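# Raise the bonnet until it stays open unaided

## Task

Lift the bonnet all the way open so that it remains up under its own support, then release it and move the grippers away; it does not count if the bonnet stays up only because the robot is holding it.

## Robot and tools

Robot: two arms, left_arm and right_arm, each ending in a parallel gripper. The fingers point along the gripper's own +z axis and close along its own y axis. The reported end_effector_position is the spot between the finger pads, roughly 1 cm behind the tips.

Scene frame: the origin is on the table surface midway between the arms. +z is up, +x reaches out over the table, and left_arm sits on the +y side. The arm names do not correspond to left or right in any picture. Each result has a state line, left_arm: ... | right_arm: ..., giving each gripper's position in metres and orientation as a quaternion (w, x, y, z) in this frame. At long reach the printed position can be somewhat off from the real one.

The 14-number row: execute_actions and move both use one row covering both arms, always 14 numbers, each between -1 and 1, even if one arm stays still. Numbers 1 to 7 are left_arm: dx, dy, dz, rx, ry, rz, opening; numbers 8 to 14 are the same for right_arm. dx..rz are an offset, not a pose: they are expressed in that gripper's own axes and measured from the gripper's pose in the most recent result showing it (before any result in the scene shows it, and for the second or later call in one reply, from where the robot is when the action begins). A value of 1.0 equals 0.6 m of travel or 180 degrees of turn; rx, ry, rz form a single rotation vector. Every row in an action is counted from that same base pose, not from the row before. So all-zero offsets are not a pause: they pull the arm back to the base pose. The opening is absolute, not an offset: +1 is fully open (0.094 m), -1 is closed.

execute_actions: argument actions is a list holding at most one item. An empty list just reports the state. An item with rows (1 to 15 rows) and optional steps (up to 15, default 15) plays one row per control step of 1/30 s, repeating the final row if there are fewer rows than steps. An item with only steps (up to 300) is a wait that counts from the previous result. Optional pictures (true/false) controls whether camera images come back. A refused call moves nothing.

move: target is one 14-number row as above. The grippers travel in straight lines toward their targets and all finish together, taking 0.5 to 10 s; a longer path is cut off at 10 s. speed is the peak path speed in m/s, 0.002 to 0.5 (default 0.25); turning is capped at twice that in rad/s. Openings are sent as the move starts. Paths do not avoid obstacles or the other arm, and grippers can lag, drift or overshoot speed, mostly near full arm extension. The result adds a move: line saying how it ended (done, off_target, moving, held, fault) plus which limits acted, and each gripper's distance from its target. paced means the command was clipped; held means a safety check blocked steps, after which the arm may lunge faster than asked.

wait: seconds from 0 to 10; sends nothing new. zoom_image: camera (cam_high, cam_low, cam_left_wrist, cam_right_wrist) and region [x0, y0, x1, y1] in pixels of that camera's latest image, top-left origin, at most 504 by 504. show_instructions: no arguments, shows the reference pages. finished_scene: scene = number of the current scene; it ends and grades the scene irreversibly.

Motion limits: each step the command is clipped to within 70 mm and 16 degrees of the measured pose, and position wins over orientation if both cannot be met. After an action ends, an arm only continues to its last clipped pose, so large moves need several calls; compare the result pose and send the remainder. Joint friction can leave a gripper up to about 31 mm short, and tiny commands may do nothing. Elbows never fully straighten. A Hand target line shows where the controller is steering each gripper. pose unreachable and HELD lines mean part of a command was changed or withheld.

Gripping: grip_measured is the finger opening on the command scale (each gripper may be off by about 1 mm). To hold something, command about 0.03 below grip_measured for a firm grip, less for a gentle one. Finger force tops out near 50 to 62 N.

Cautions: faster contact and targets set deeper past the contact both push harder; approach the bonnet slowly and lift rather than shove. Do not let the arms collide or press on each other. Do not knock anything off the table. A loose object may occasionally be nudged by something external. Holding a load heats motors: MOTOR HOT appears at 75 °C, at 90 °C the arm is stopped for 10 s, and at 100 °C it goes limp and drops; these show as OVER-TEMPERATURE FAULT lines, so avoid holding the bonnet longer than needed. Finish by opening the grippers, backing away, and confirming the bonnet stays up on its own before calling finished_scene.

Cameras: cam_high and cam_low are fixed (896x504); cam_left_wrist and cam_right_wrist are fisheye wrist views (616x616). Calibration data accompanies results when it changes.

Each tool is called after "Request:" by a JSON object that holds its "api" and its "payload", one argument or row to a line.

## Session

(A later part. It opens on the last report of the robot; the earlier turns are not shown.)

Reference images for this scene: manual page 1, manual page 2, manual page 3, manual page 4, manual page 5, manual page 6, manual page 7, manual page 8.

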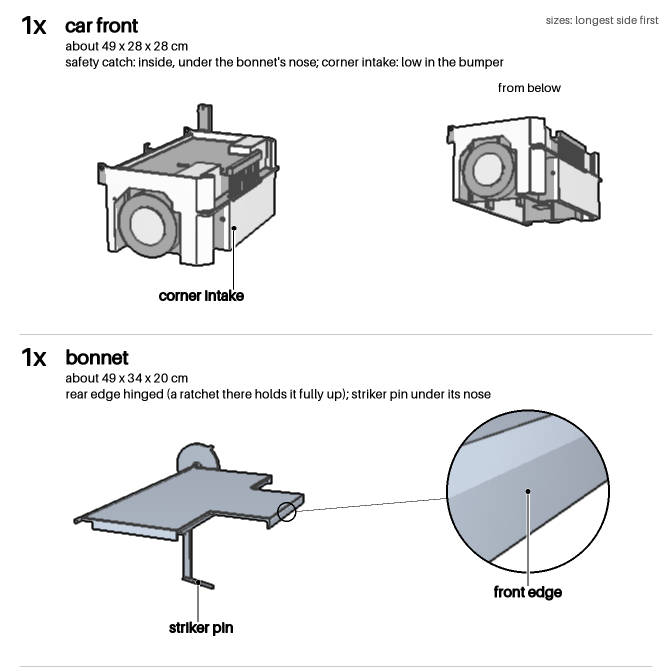

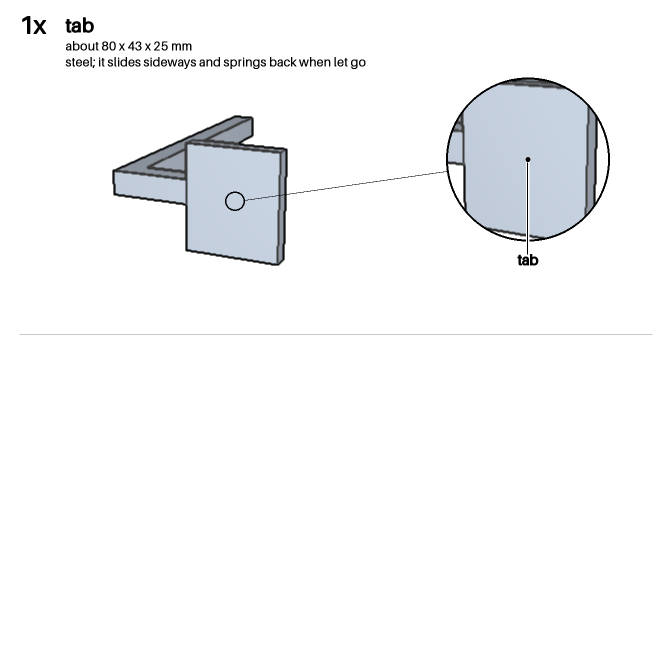

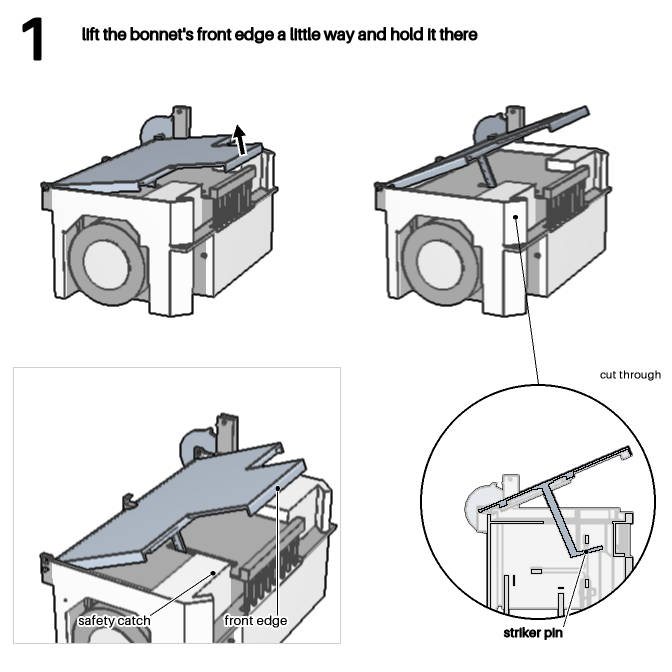

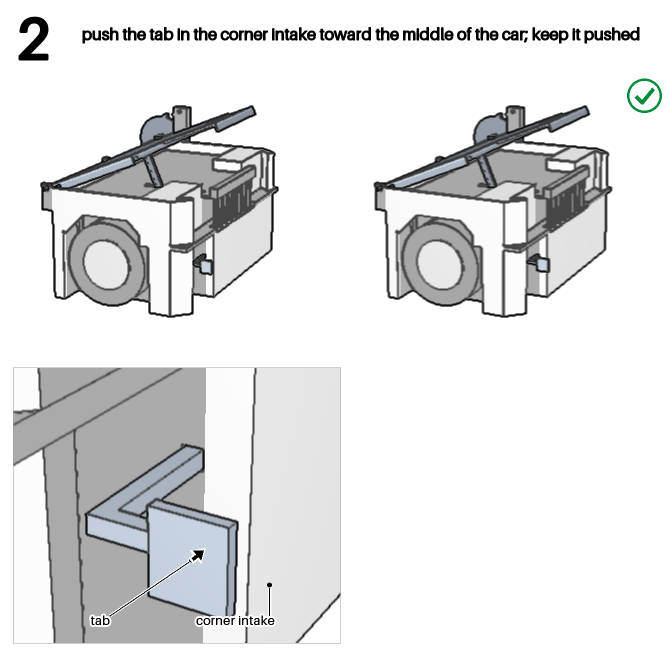

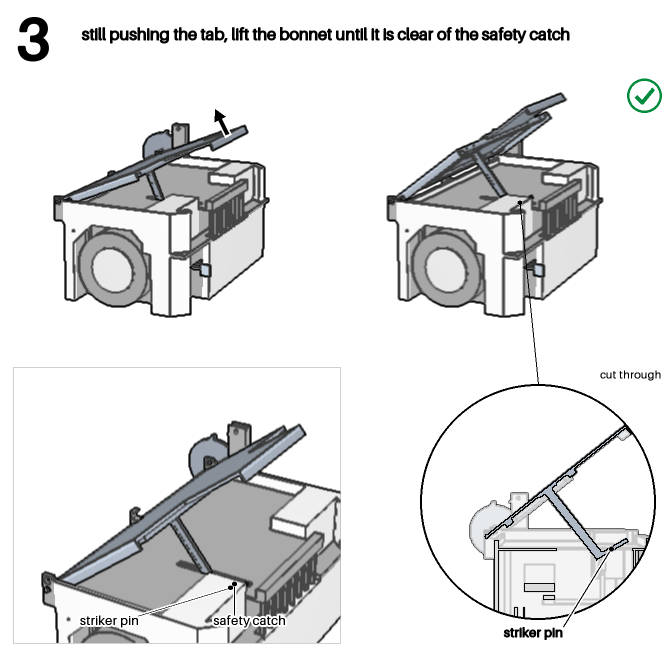

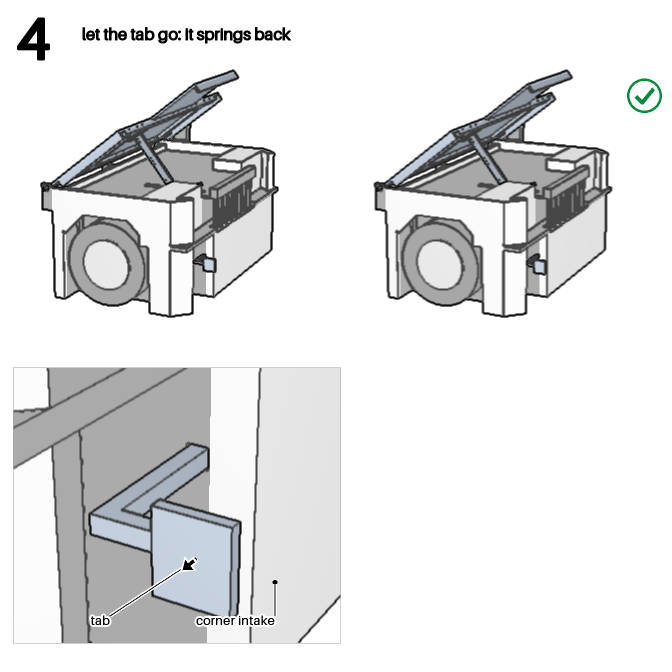

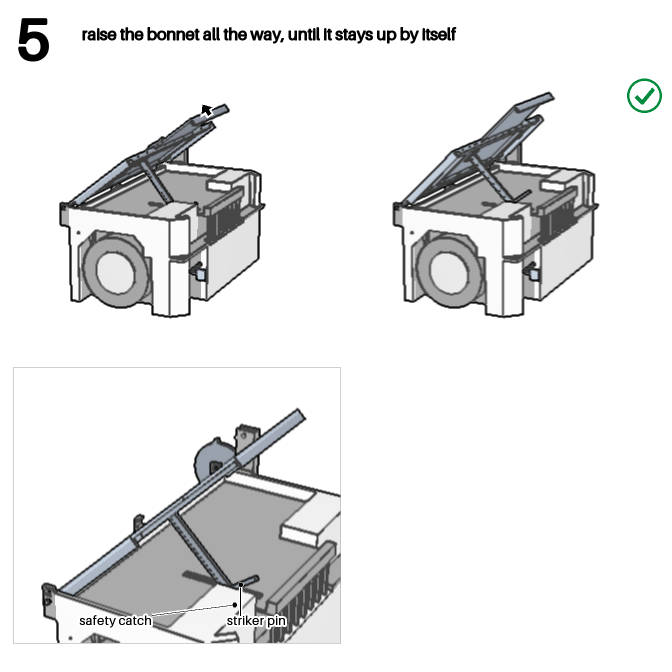

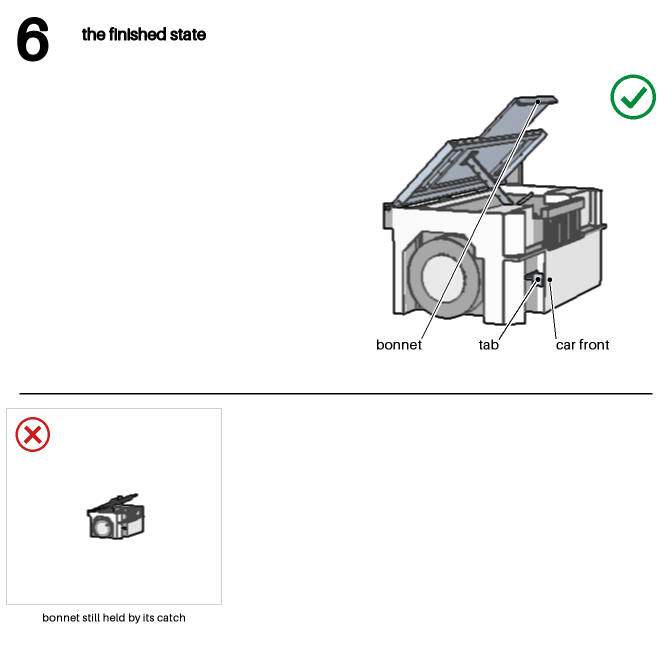

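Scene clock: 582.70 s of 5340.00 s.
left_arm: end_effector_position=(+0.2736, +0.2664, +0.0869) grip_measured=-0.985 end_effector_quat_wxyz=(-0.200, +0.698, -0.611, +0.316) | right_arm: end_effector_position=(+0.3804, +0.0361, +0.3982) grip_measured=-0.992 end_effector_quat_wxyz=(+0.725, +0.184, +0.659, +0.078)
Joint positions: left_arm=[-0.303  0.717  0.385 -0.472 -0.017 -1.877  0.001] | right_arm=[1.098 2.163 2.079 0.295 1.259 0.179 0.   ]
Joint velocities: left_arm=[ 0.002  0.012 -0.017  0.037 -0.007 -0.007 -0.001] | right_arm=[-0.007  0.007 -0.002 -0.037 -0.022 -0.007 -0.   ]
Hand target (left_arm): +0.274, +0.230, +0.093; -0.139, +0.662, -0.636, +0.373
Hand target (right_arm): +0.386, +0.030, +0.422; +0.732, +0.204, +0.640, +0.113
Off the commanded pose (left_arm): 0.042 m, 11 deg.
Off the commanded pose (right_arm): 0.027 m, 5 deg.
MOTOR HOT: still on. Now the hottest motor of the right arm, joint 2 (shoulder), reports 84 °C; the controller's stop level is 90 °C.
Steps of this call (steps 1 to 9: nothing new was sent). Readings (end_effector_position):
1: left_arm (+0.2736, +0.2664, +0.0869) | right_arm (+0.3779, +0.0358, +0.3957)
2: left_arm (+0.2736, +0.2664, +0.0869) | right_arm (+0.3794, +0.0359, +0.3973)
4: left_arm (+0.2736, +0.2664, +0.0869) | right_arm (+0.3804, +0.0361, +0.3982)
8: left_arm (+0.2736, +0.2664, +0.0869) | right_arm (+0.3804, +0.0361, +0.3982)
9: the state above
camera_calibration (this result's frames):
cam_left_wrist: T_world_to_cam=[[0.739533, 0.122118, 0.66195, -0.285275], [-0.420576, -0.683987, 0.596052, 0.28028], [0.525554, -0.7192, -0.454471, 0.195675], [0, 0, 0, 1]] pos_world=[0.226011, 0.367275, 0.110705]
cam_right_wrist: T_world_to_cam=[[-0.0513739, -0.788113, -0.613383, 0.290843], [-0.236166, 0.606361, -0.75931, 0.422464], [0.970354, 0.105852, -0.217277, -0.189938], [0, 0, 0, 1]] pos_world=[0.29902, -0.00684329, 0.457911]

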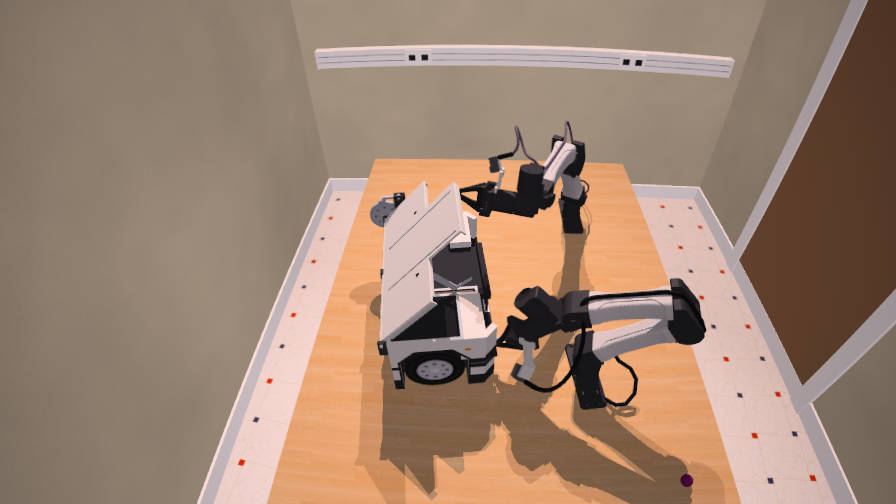

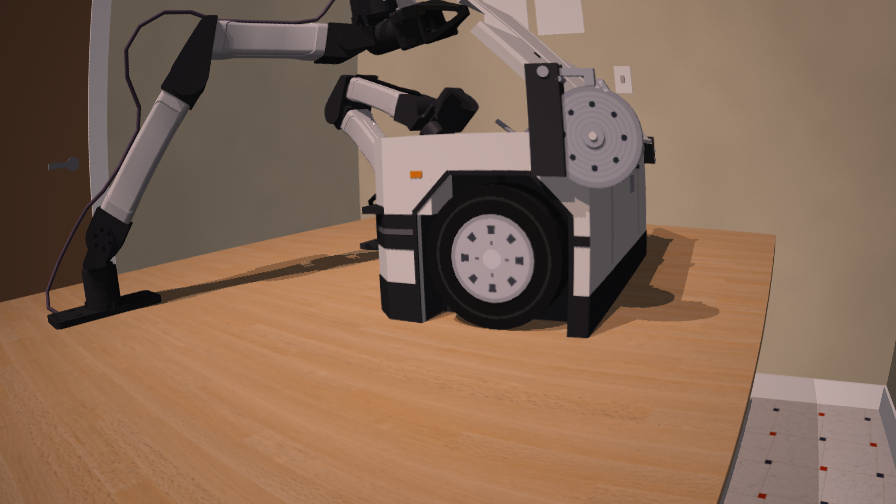

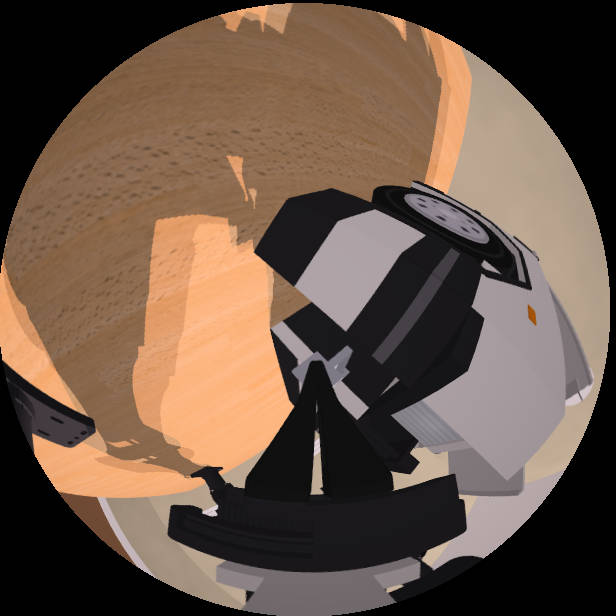

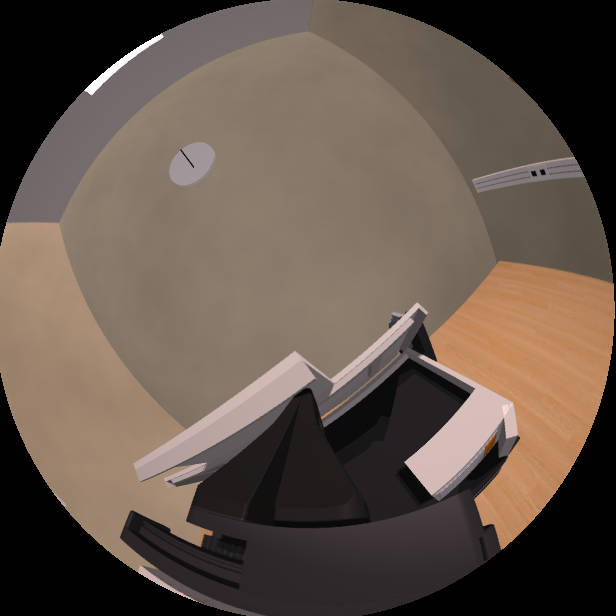

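Request:
{"api": "execute_actions", "payload": {
  "actions": [
    {"rows":[[0.066,0,0.012,-0.004,0.059,0.003,-1, -0.038,0.007,0.013,0,-0.010,0.025,-1],[0.063,0,0.011,-0.004,0.057,0.003,-1, -0.035,0.006,0.012,0,-0.009,0.023,-1],[0.060,0,0.011,-0.004,0.054,0.003,-1, -0.032,0.006,0.011,0,-0.009,0.021,-1],[0.057,0,0.010,-0.004,0.052,0.003,-1, -0.029,0.005,0.010,0,-0.008,0.019,-1],[0.054,0,0.010,-0.004,0.049,0.003,-1, -0.026,0.005,0.009,0,-0.007,0.017,-1],[0.051,0,0.009,-0.003,0.047,0.003,-1, -0.023,0.004,0.008,0,-0.007,0.016,-1],[0.048,0,0.009,-0.003,0.044,0.002,-1, -0.020,0.004,0.007,0,-0.006,0.014,-1],[0.045,0,0.008,-0.003,0.042,0.002,-1, -0.017,0.003,0.006,0,-0.005,0.012,-1],[0.042,0,0.008,-0.003,0.039,0.002,-1, -0.015,0.003,0.005,0,-0.005,0.010,-1],[0.039,0,0.007,-0.003,0.037,0.002,-1, -0.012,0.002,0.004,0,-0.004,0.008,-1],[0.036,0,0.007,-0.002,0.034,0.002,-1, -0.010,0.002,0.003,0,-0.003,0.007,-1],[0.033,0,0.006,-0.002,0.032,0.001,-1, -0.007,0.001,0.002,0,-0.003,0.005,-1],[0.030,0,0.006,-0.002,0.029,0.001,-1, -0.005,0.001,0.001,0,-0.002,0.003,-1],[0.027,0,0.005,-0.002,0.027,0.001,-1, -0.002,0,0,0,-0.001,0.002,-1],[0.024,0,0.005,-0.002,0.024,0.001,-1, 0,0,0,0,0,0,-1]],"steps":15}
  ],
  "pictures": false
}}

Request:
{"api": "execute_actions", "payload": {
  "actions": [
    {"rows":[[0.023,0,0.004,-0.002,0.023,0.001,-1, 0.002,-0.001,-0.001,0,0,0,-1],[0.021,0,0.004,-0.002,0.021,0.001,-1, 0.004,-0.002,-0.002,0,0,0,-1],[0.019,0,0.004,-0.002,0.020,0.001,-1, 0.006,-0.003,-0.004,0,0,0,-1],[0.017,0,0.003,-0.001,0.018,0.001,-1, 0.008,-0.004,-0.005,0,0,0,-1],[0.015,0,0.003,-0.001,0.017,0,-1, 0.010,-0.005,-0.007,0,0,0,-1],[0.012,0,0.002,-0.001,0.015,0,-1, 0.012,-0.006,-0.008,0,0,0,-1],[0.009,0,0.002,-0.001,0.013,0,-1, 0.014,-0.007,-0.010,0,0,0,-1],[0.006,0,0.001,-0.001,0.012,0,-1, 0.016,-0.008,-0.011,0,0,0,-1],[0.003,0,0.001,0,0.010,0,-1, 0.018,-0.009,-0.013,0,0,0,-1],[0,0,0,0,0.008,0,-1, 0.020,-0.010,-0.014,0,0,0,-1],[-0.003,0,0,0,0.007,0,-1, 0.022,-0.011,-0.016,0,0,0,-1],[-0.006,0,-0.001,0,0.005,0,-1, 0.024,-0.012,-0.017,0,0,0,-1],[-0.009,0,-0.002,0,0.003,0,-1, 0.026,-0.013,-0.019,0,0,0,-1],[-0.012,0,-0.003,0,0.002,0,-1, 0.028,-0.014,-0.020,0,0,0,-1],[-0.015,0,-0.004,0,0,0,-1, 0.030,-0.015,-0.022,0,0,0,-1]],"steps":15}
  ],
  "pictures": false
}}

Request:
{"api": "execute_actions", "payload": {
  "actions": [
    {"steps":9}
  ]
}}

Scene clock: 605.90 s of 5340.00 s.
left_arm: end_effector_position=(+0.2736, +0.2672, +0.0867) grip_measured=-0.985 end_effector_quat_wxyz=(-0.202, +0.699, -0.610, +0.315) | right_arm: end_effector_position=(+0.3808, +0.0361, +0.3975) grip_measured=-0.992 end_effector_quat_wxyz=(+0.725, +0.184, +0.660, +0.073)
Joint positions: left_arm=[-0.306  0.717  0.385 -0.473 -0.026 -1.88   0.001] | right_arm=[1.098 2.169 2.088 0.287 1.266 0.177 0.   ]
Joint velocities: left_arm=[-0.012 -0.002 -0.007 -0.051 -0.037 -0.022 -0.   ] | right_arm=[-0.012 -0.022 -0.012 -0.095  0.051 -0.037  0.   ]
Hand target (left_arm): +0.275, +0.253, +0.088; -0.176, +0.685, -0.620, +0.339
Hand target (right_arm): +0.380, +0.036, +0.398; +0.725, +0.184, +0.659, +0.078
Off the commanded pose (left_arm): 0.016 m, 5 deg.
Off the commanded pose (right_arm): 0.001 m, 1 deg.
MOTOR HOT: still on. Now the hottest motor of the right arm, joint 2 (shoulder), reports 85 °C; the controller's stop level is 90 °C.
Steps of this call (steps 1 to 90: nothing new was sent; then 19.70 s passed at rest; steps 91 to 105: all 15 steps of this action). Readings (end_effector_position):
91: left_arm (+0.2736, +0.2664, +0.0869) | right_arm (+0.3805, +0.0360, +0.3982)
92: left_arm (+0.2736, +0.2665, +0.0869) | right_arm (+0.3806, +0.0359, +0.3982)
94: left_arm (+0.2736, +0.2665, +0.0869) | right_arm (+0.3808, +0.0360, +0.3980)
98: left_arm (+0.2736, +0.2667, +0.0869) | right_arm (+0.3808, +0.0360, +0.3979)
105: the state above

Scene clock: 606.40 s of 5340.00 s.
left_arm: end_effector_position=(+0.2732, +0.2802, +0.0847) grip_measured=-0.985 end_effector_quat_wxyz=(-0.211, +0.709, -0.601, +0.302) | right_arm: end_effector_position=(+0.3750, +0.0339, +0.3856) grip_measured=-0.992 end_effector_quat_wxyz=(+0.724, +0.187, +0.660, +0.071)
Joint positions: left_arm=[-0.254  0.717  0.385 -0.485 -0.026 -1.856  0.001] | right_arm=[1.107 2.143 2.003 0.346 1.281 0.177 0.   ]
Joint velocities: left_arm=[ 0.168 -0.017 -0.002 -0.081  0.066  0.11   0.   ] | right_arm=[ 0.061 -0.129 -0.227  0.242  0.007 -0.022 -0.001]
Hand target (left_arm): +0.272, +0.276, +0.087; -0.203, +0.699, -0.609, +0.314
Hand target (right_arm): +0.369, +0.037, +0.377; +0.723, +0.185, +0.662, +0.073
Off the commanded pose (left_arm): 0.005 m, 2 deg.
Off the commanded pose (right_arm): 0.011 m, 0 deg.
MOTOR HOT: still on. Now the hottest motor of the right arm, joint 2 (shoulder), reports 85 °C; the controller's stop level is 90 °C.
Steps of this call (steps 1 to 15: all 15 steps of this action). Readings (end_effector_position):
1: left_arm (+0.2736, +0.2674, +0.0867) | right_arm (+0.3806, +0.0361, +0.3972)
2: left_arm (+0.2736, +0.2678, +0.0867) | right_arm (+0.3805, +0.0360, +0.3970)
4: left_arm (+0.2736, +0.2687, +0.0866) | right_arm (+0.3800, +0.0360, +0.3956)
8: left_arm (+0.2735, +0.2719, +0.0861) | right_arm (+0.3785, +0.0373, +0.3874)
15: the state above

Scene clock: 606.70 s of 5340.00 s.
left_arm: end_effector_position=(+0.2732, +0.2808, +0.0846) grip_measured=-0.985 end_effector_quat_wxyz=(-0.211, +0.707, -0.604, +0.302) | right_arm: end_effector_position=(+0.3715, +0.0349, +0.3863) grip_measured=-0.992 end_effector_quat_wxyz=(+0.725, +0.191, +0.657, +0.080)
Joint positions: left_arm=[-0.244  0.717  0.385 -0.485 -0.015 -1.841  0.001] | right_arm=[1.114 2.138 1.988 0.375 1.283 0.177 0.   ]
Joint velocities: left_arm=[-0.007  0.002 -0.007  0.037  0.007  0.037 -0.001] | right_arm=[-0.007  0.002 -0.002  0.037  0.022 -0.022  0.   ]
Hand target (left_arm): +0.272, +0.276, +0.087; -0.203, +0.699, -0.609, +0.314
Hand target (right_arm): +0.369, +0.037, +0.377; +0.723, +0.185, +0.662, +0.073
Off the commanded pose (left_arm): 0.005 m, 2 deg.
Off the commanded pose (right_arm): 0.010 m, 1 deg.
MOTOR HOT: still on. Now the hottest motor of the right arm, joint 2 (shoulder), reports 85 °C; the controller's stop level is 90 °C.
Steps of this call (steps 1 to 9: nothing new was sent). Readings (end_effector_position):
1: left_arm (+0.2733, +0.2809, +0.0847) | right_arm (+0.3741, +0.0337, +0.3856)
2: left_arm (+0.2732, +0.2808, +0.0847) | right_arm (+0.3732, +0.0338, +0.3858)
4: left_arm (+0.2732, +0.2808, +0.0847) | right_arm (+0.3721, +0.0346, +0.3860)
8: left_arm (+0.2732, +0.2808, +0.0846) | right_arm (+0.3716, +0.0349, +0.3862)
9: the state above
camera_calibration (this result's frames):
cam_left_wrist: T_world_to_cam=[[0.742201, 0.129404, 0.657565, -0.287638], [-0.391871, -0.712166, 0.582458, 0.292491], [0.543668, -0.689982, -0.47786, 0.193993], [0, 0, 0, 1]] pos_world=[0.222636, 0.379375, 0.111479]
cam_right_wrist: T_world_to_cam=[[-0.0560518, -0.779702, -0.623637, 0.287513], [-0.230515, 0.617849, -0.751748, 0.406659], [0.971453, 0.101621, -0.214365, -0.185156], [0, 0, 0, 1]] pos_world=[0.289727, -0.00826322, 0.445318]

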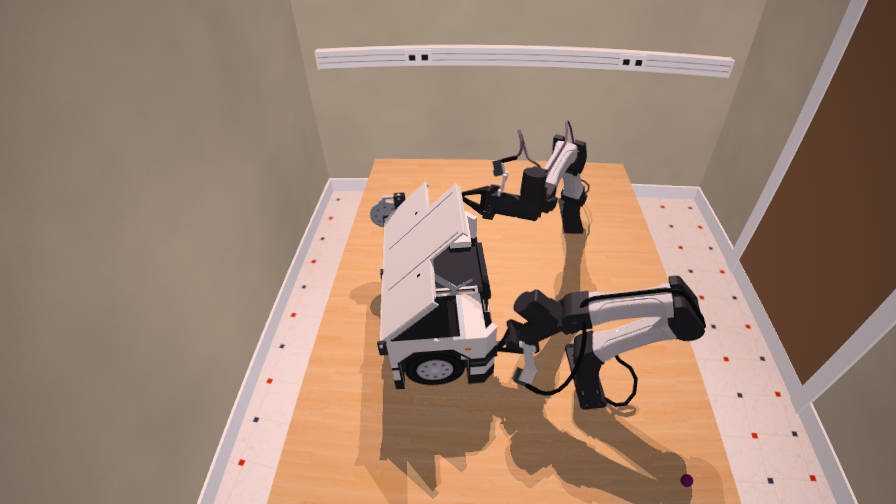

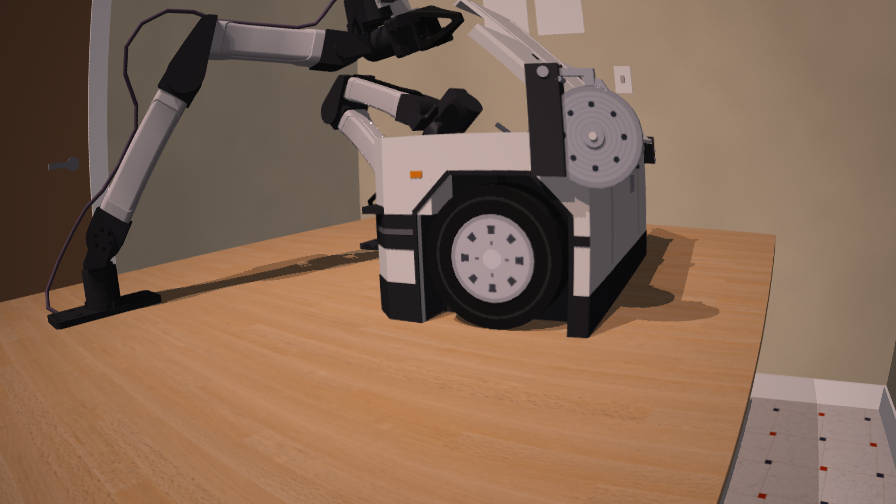

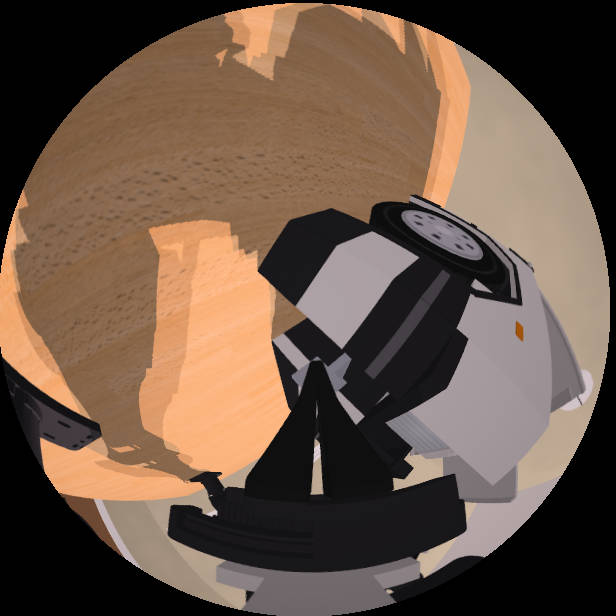

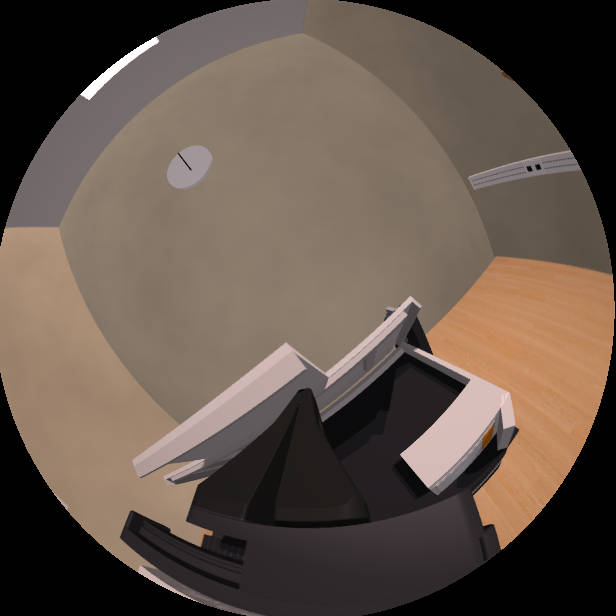

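Request:
{"api": "move", "payload": {
  "target": [-0.118,-0.041,-0.151,0,0,0,-1, -0.086,-0.357,-0.144,0,0,0,-1],
  "speed": 0.15
}}

Request:
{"api": "zoom_image", "payload": {
  "camera": "cam_low",
  "region": [430,0,670,135]
}}

Scene clock: 620.00 s of 5340.00 s.
left_arm: end_effector_position=(+0.2234, +0.3598, +0.1530) grip_measured=-0.985 end_effector_quat_wxyz=(-0.222, +0.705, -0.605, +0.297) | right_arm: end_effector_position=(+0.2513, -0.1636, +0.3605) grip_measured=-0.992 end_effector_quat_wxyz=(+0.726, +0.202, +0.652, +0.091)
Joint positions: left_arm=[ 0.582  0.644  0.673 -1.003  0.501 -1.175  0.001] | right_arm=[1.196 1.25  0.849 0.744 1.363 0.088 0.   ]
Joint velocities: left_arm=[ 0.012 -0.017 -0.012 -0.037  0.037  0.037 -0.   ] | right_arm=[-0.007  0.002 -0.002  0.037  0.051 -0.022  0.   ]
Hand target (left_arm): +0.224, +0.360, +0.155; -0.214, +0.706, -0.606, +0.298
Hand target (right_arm): +0.249, -0.164, +0.350; +0.725, +0.192, +0.657, +0.080
Off the commanded pose (left_arm): 0.002 m, 1 deg.
Off the commanded pose (right_arm): 0.014 m, 2 deg.
MOTOR HOT: still on. Now the hottest motor of the right arm, joint 2 (shoulder), reports 84 °C; the controller's stop level is 90 °C.
After step 90, 8.07 s passed at rest.
move: off_target (right_arm)
camera_calibration (this result's frames):
cam_left_wrist: T_world_to_cam=[[0.736942, 0.118367, 0.665511, -0.30193], [-0.391557, -0.727793, 0.563028, 0.297944], [0.550998, -0.675505, -0.489994, 0.303303], [0, 0, 0, 1]] pos_world=[0.172047, 0.457462, 0.181803]
cam_right_wrist: T_world_to_cam=[[-0.0495082, -0.760635, -0.647289, 0.119892], [-0.221465, 0.640311, -0.735496, 0.477707], [0.973911, 0.106939, -0.200155, -0.0585657], [0, 0, 0, 1]] pos_world=[0.168769, -0.208424, 0.417235]

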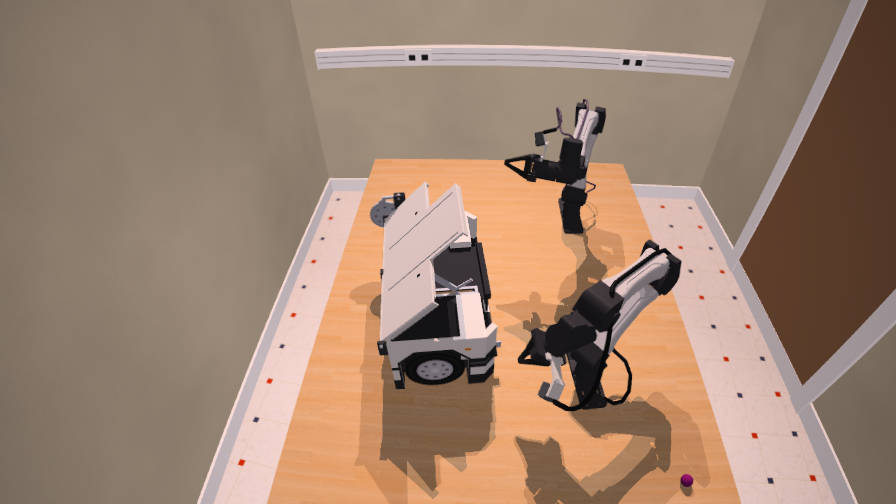

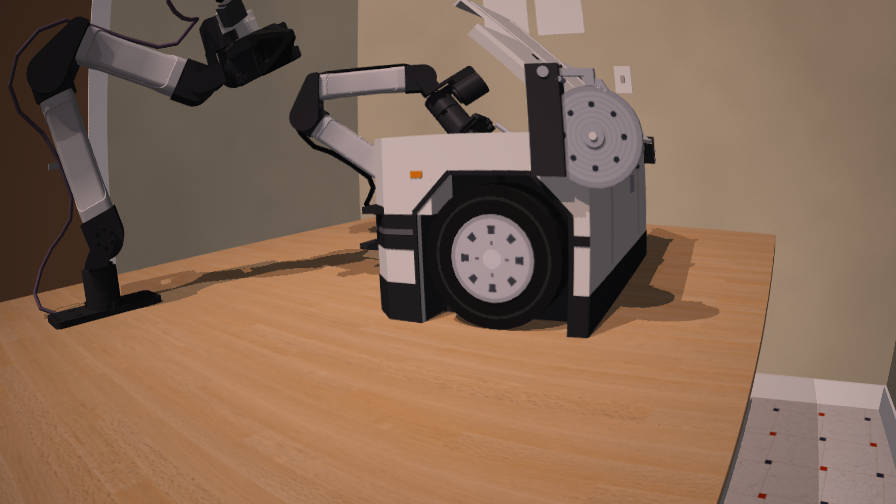

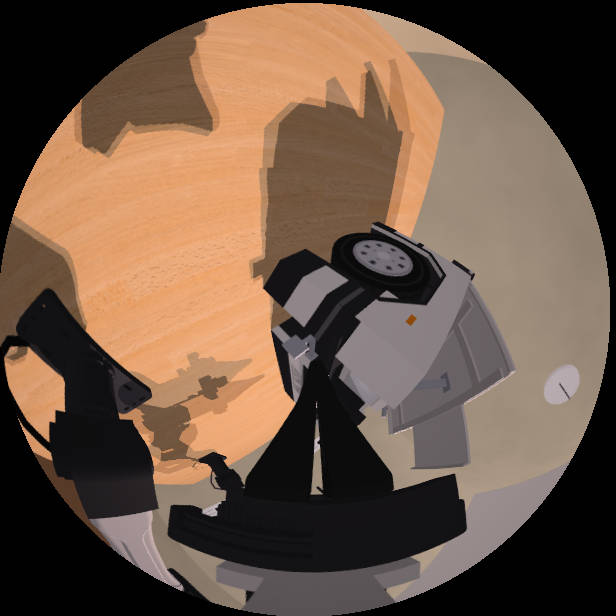

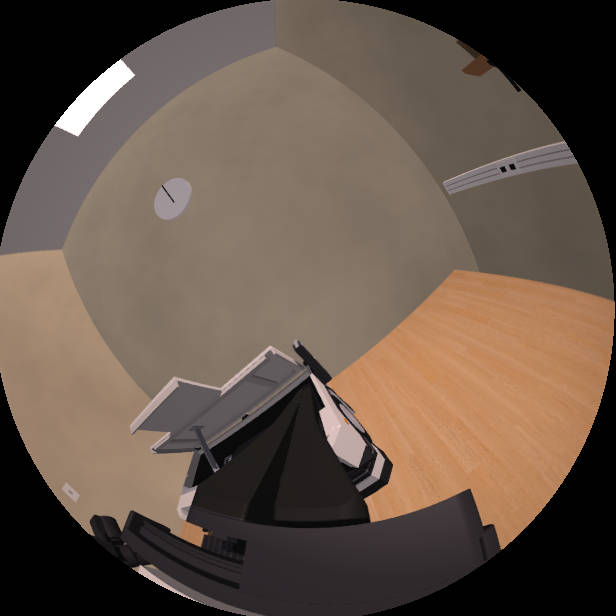

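Region (430, 0, 670, 135) of cam_low's 896x504 image, scaled by 2.100, with more detail than that image has; it fills the top 284 rows of this view, and the rest is white.

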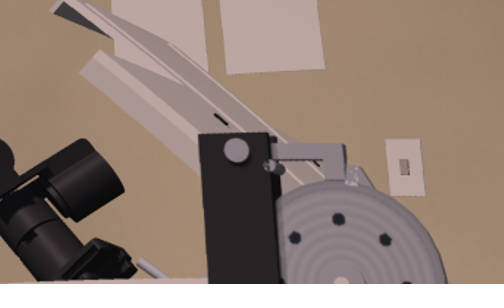

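Request:
{"api": "move", "payload": {
  "target": [-0.03,0.02,-0.12,0,0,0,-1, 0,0,0,0,0,0,-1],
  "speed": 0.2
}}

Scene clock: 627.27 s of 5340.00 s.
left_arm: end_effector_position=(+0.1648, +0.3780, +0.1920) grip_measured=-0.985 end_effector_quat_wxyz=(-0.229, +0.708, -0.607, +0.278) | right_arm: end_effector_position=(+0.2512, -0.1638, +0.3608) grip_measured=-0.992 end_effector_quat_wxyz=(+0.726, +0.202, +0.651, +0.091)
Joint positions: left_arm=[ 1.244  0.764  0.915 -1.557  0.722 -0.42   0.001] | right_arm=[1.196 1.25  0.849 0.748 1.363 0.085 0.   ]
Joint velocities: left_arm=[-0.007 -0.007 -0.012 -0.066 -0.007 -0.007  0.   ] | right_arm=[-0.022  0.007 -0.012 -0.022 -0.095  0.007 -0.001]
Hand target (left_arm): +0.165, +0.379, +0.194; -0.224, +0.709, -0.606, +0.284
Hand target (right_arm): +0.251, -0.164, +0.360; +0.726, +0.202, +0.651, +0.090
Off the commanded pose (left_arm): 0.003 m, 2 deg.
Off the commanded pose (right_arm): 0.000 m, 0 deg.
MOTOR HOT: still on. Now the hottest motor of the right arm, joint 2 (shoulder), reports 78 °C; the controller's stop level is 90 °C.
joint sent to its limit (left arm) — the command would take joint 4 (wrist pitch) past its lower limit, so that joint was sent only as far as its limit.
After step 90, 2.97 s passed at rest.
move: done
camera_calibration (this result's frames):
cam_left_wrist: T_world_to_cam=[[0.748886, 0.107503, 0.653922, -0.282455], [-0.370037, -0.750764, 0.547198, 0.2745], [0.549767, -0.651764, -0.522456, 0.36442], [0, 0, 0, 1]] pos_world=[0.112755, 0.473966, 0.224891]
cam_right_wrist: T_world_to_cam=[[-0.0492073, -0.760495, -0.647477, 0.119971], [-0.220802, 0.640506, -0.735526, 0.477848], [0.974077, 0.106771, -0.199436, -0.0587773], [0, 0, 0, 1]] pos_world=[0.168667, -0.208551, 0.417425]

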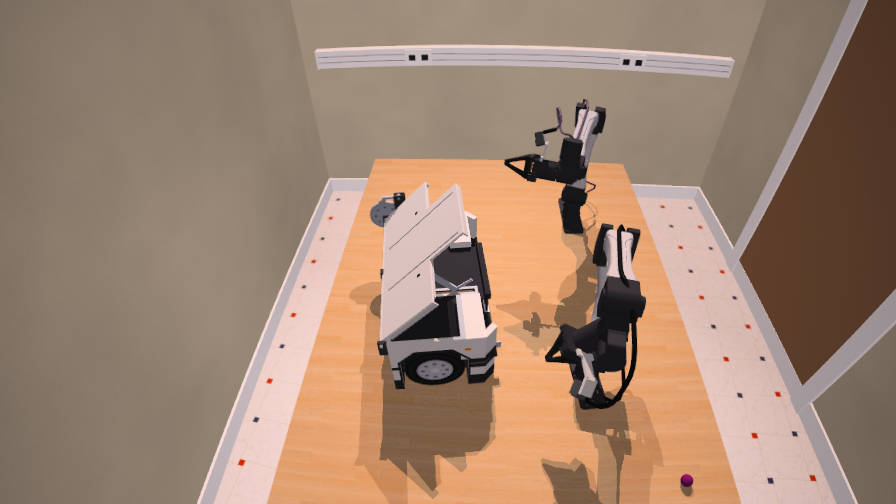

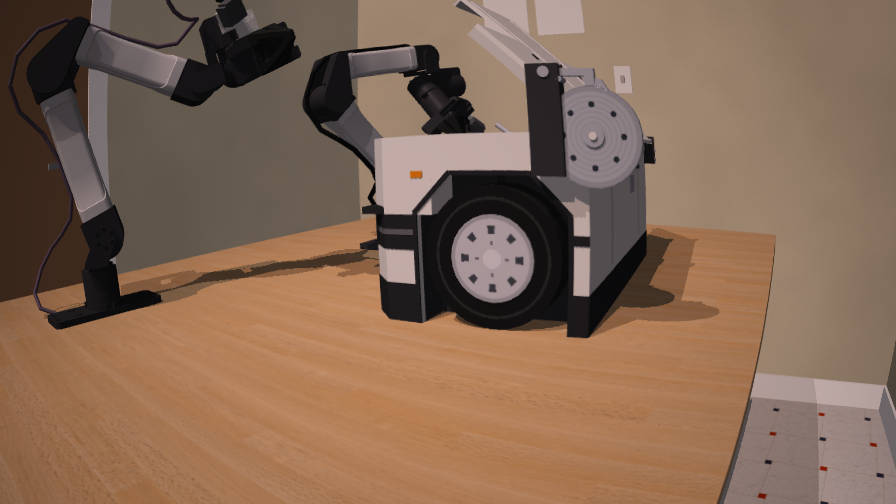

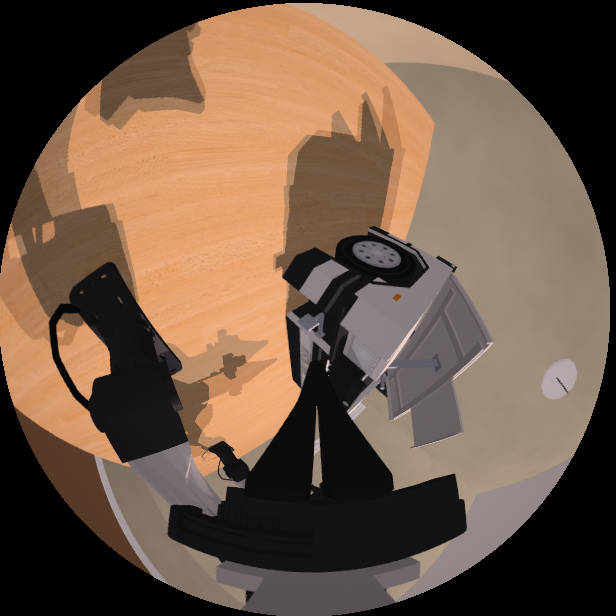

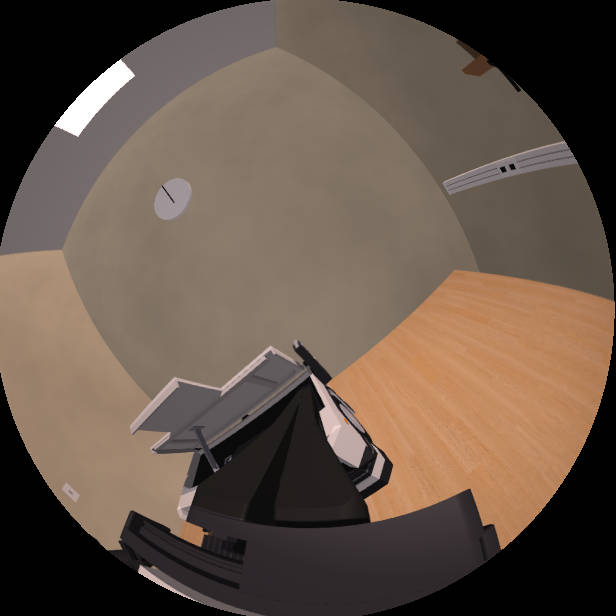

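The bonnet is held up by the ratchet and both arms are clear.

Request:
{"api": "finished_scene", "payload": {
  "scene": 2
}}

The scene is finished: the task was done.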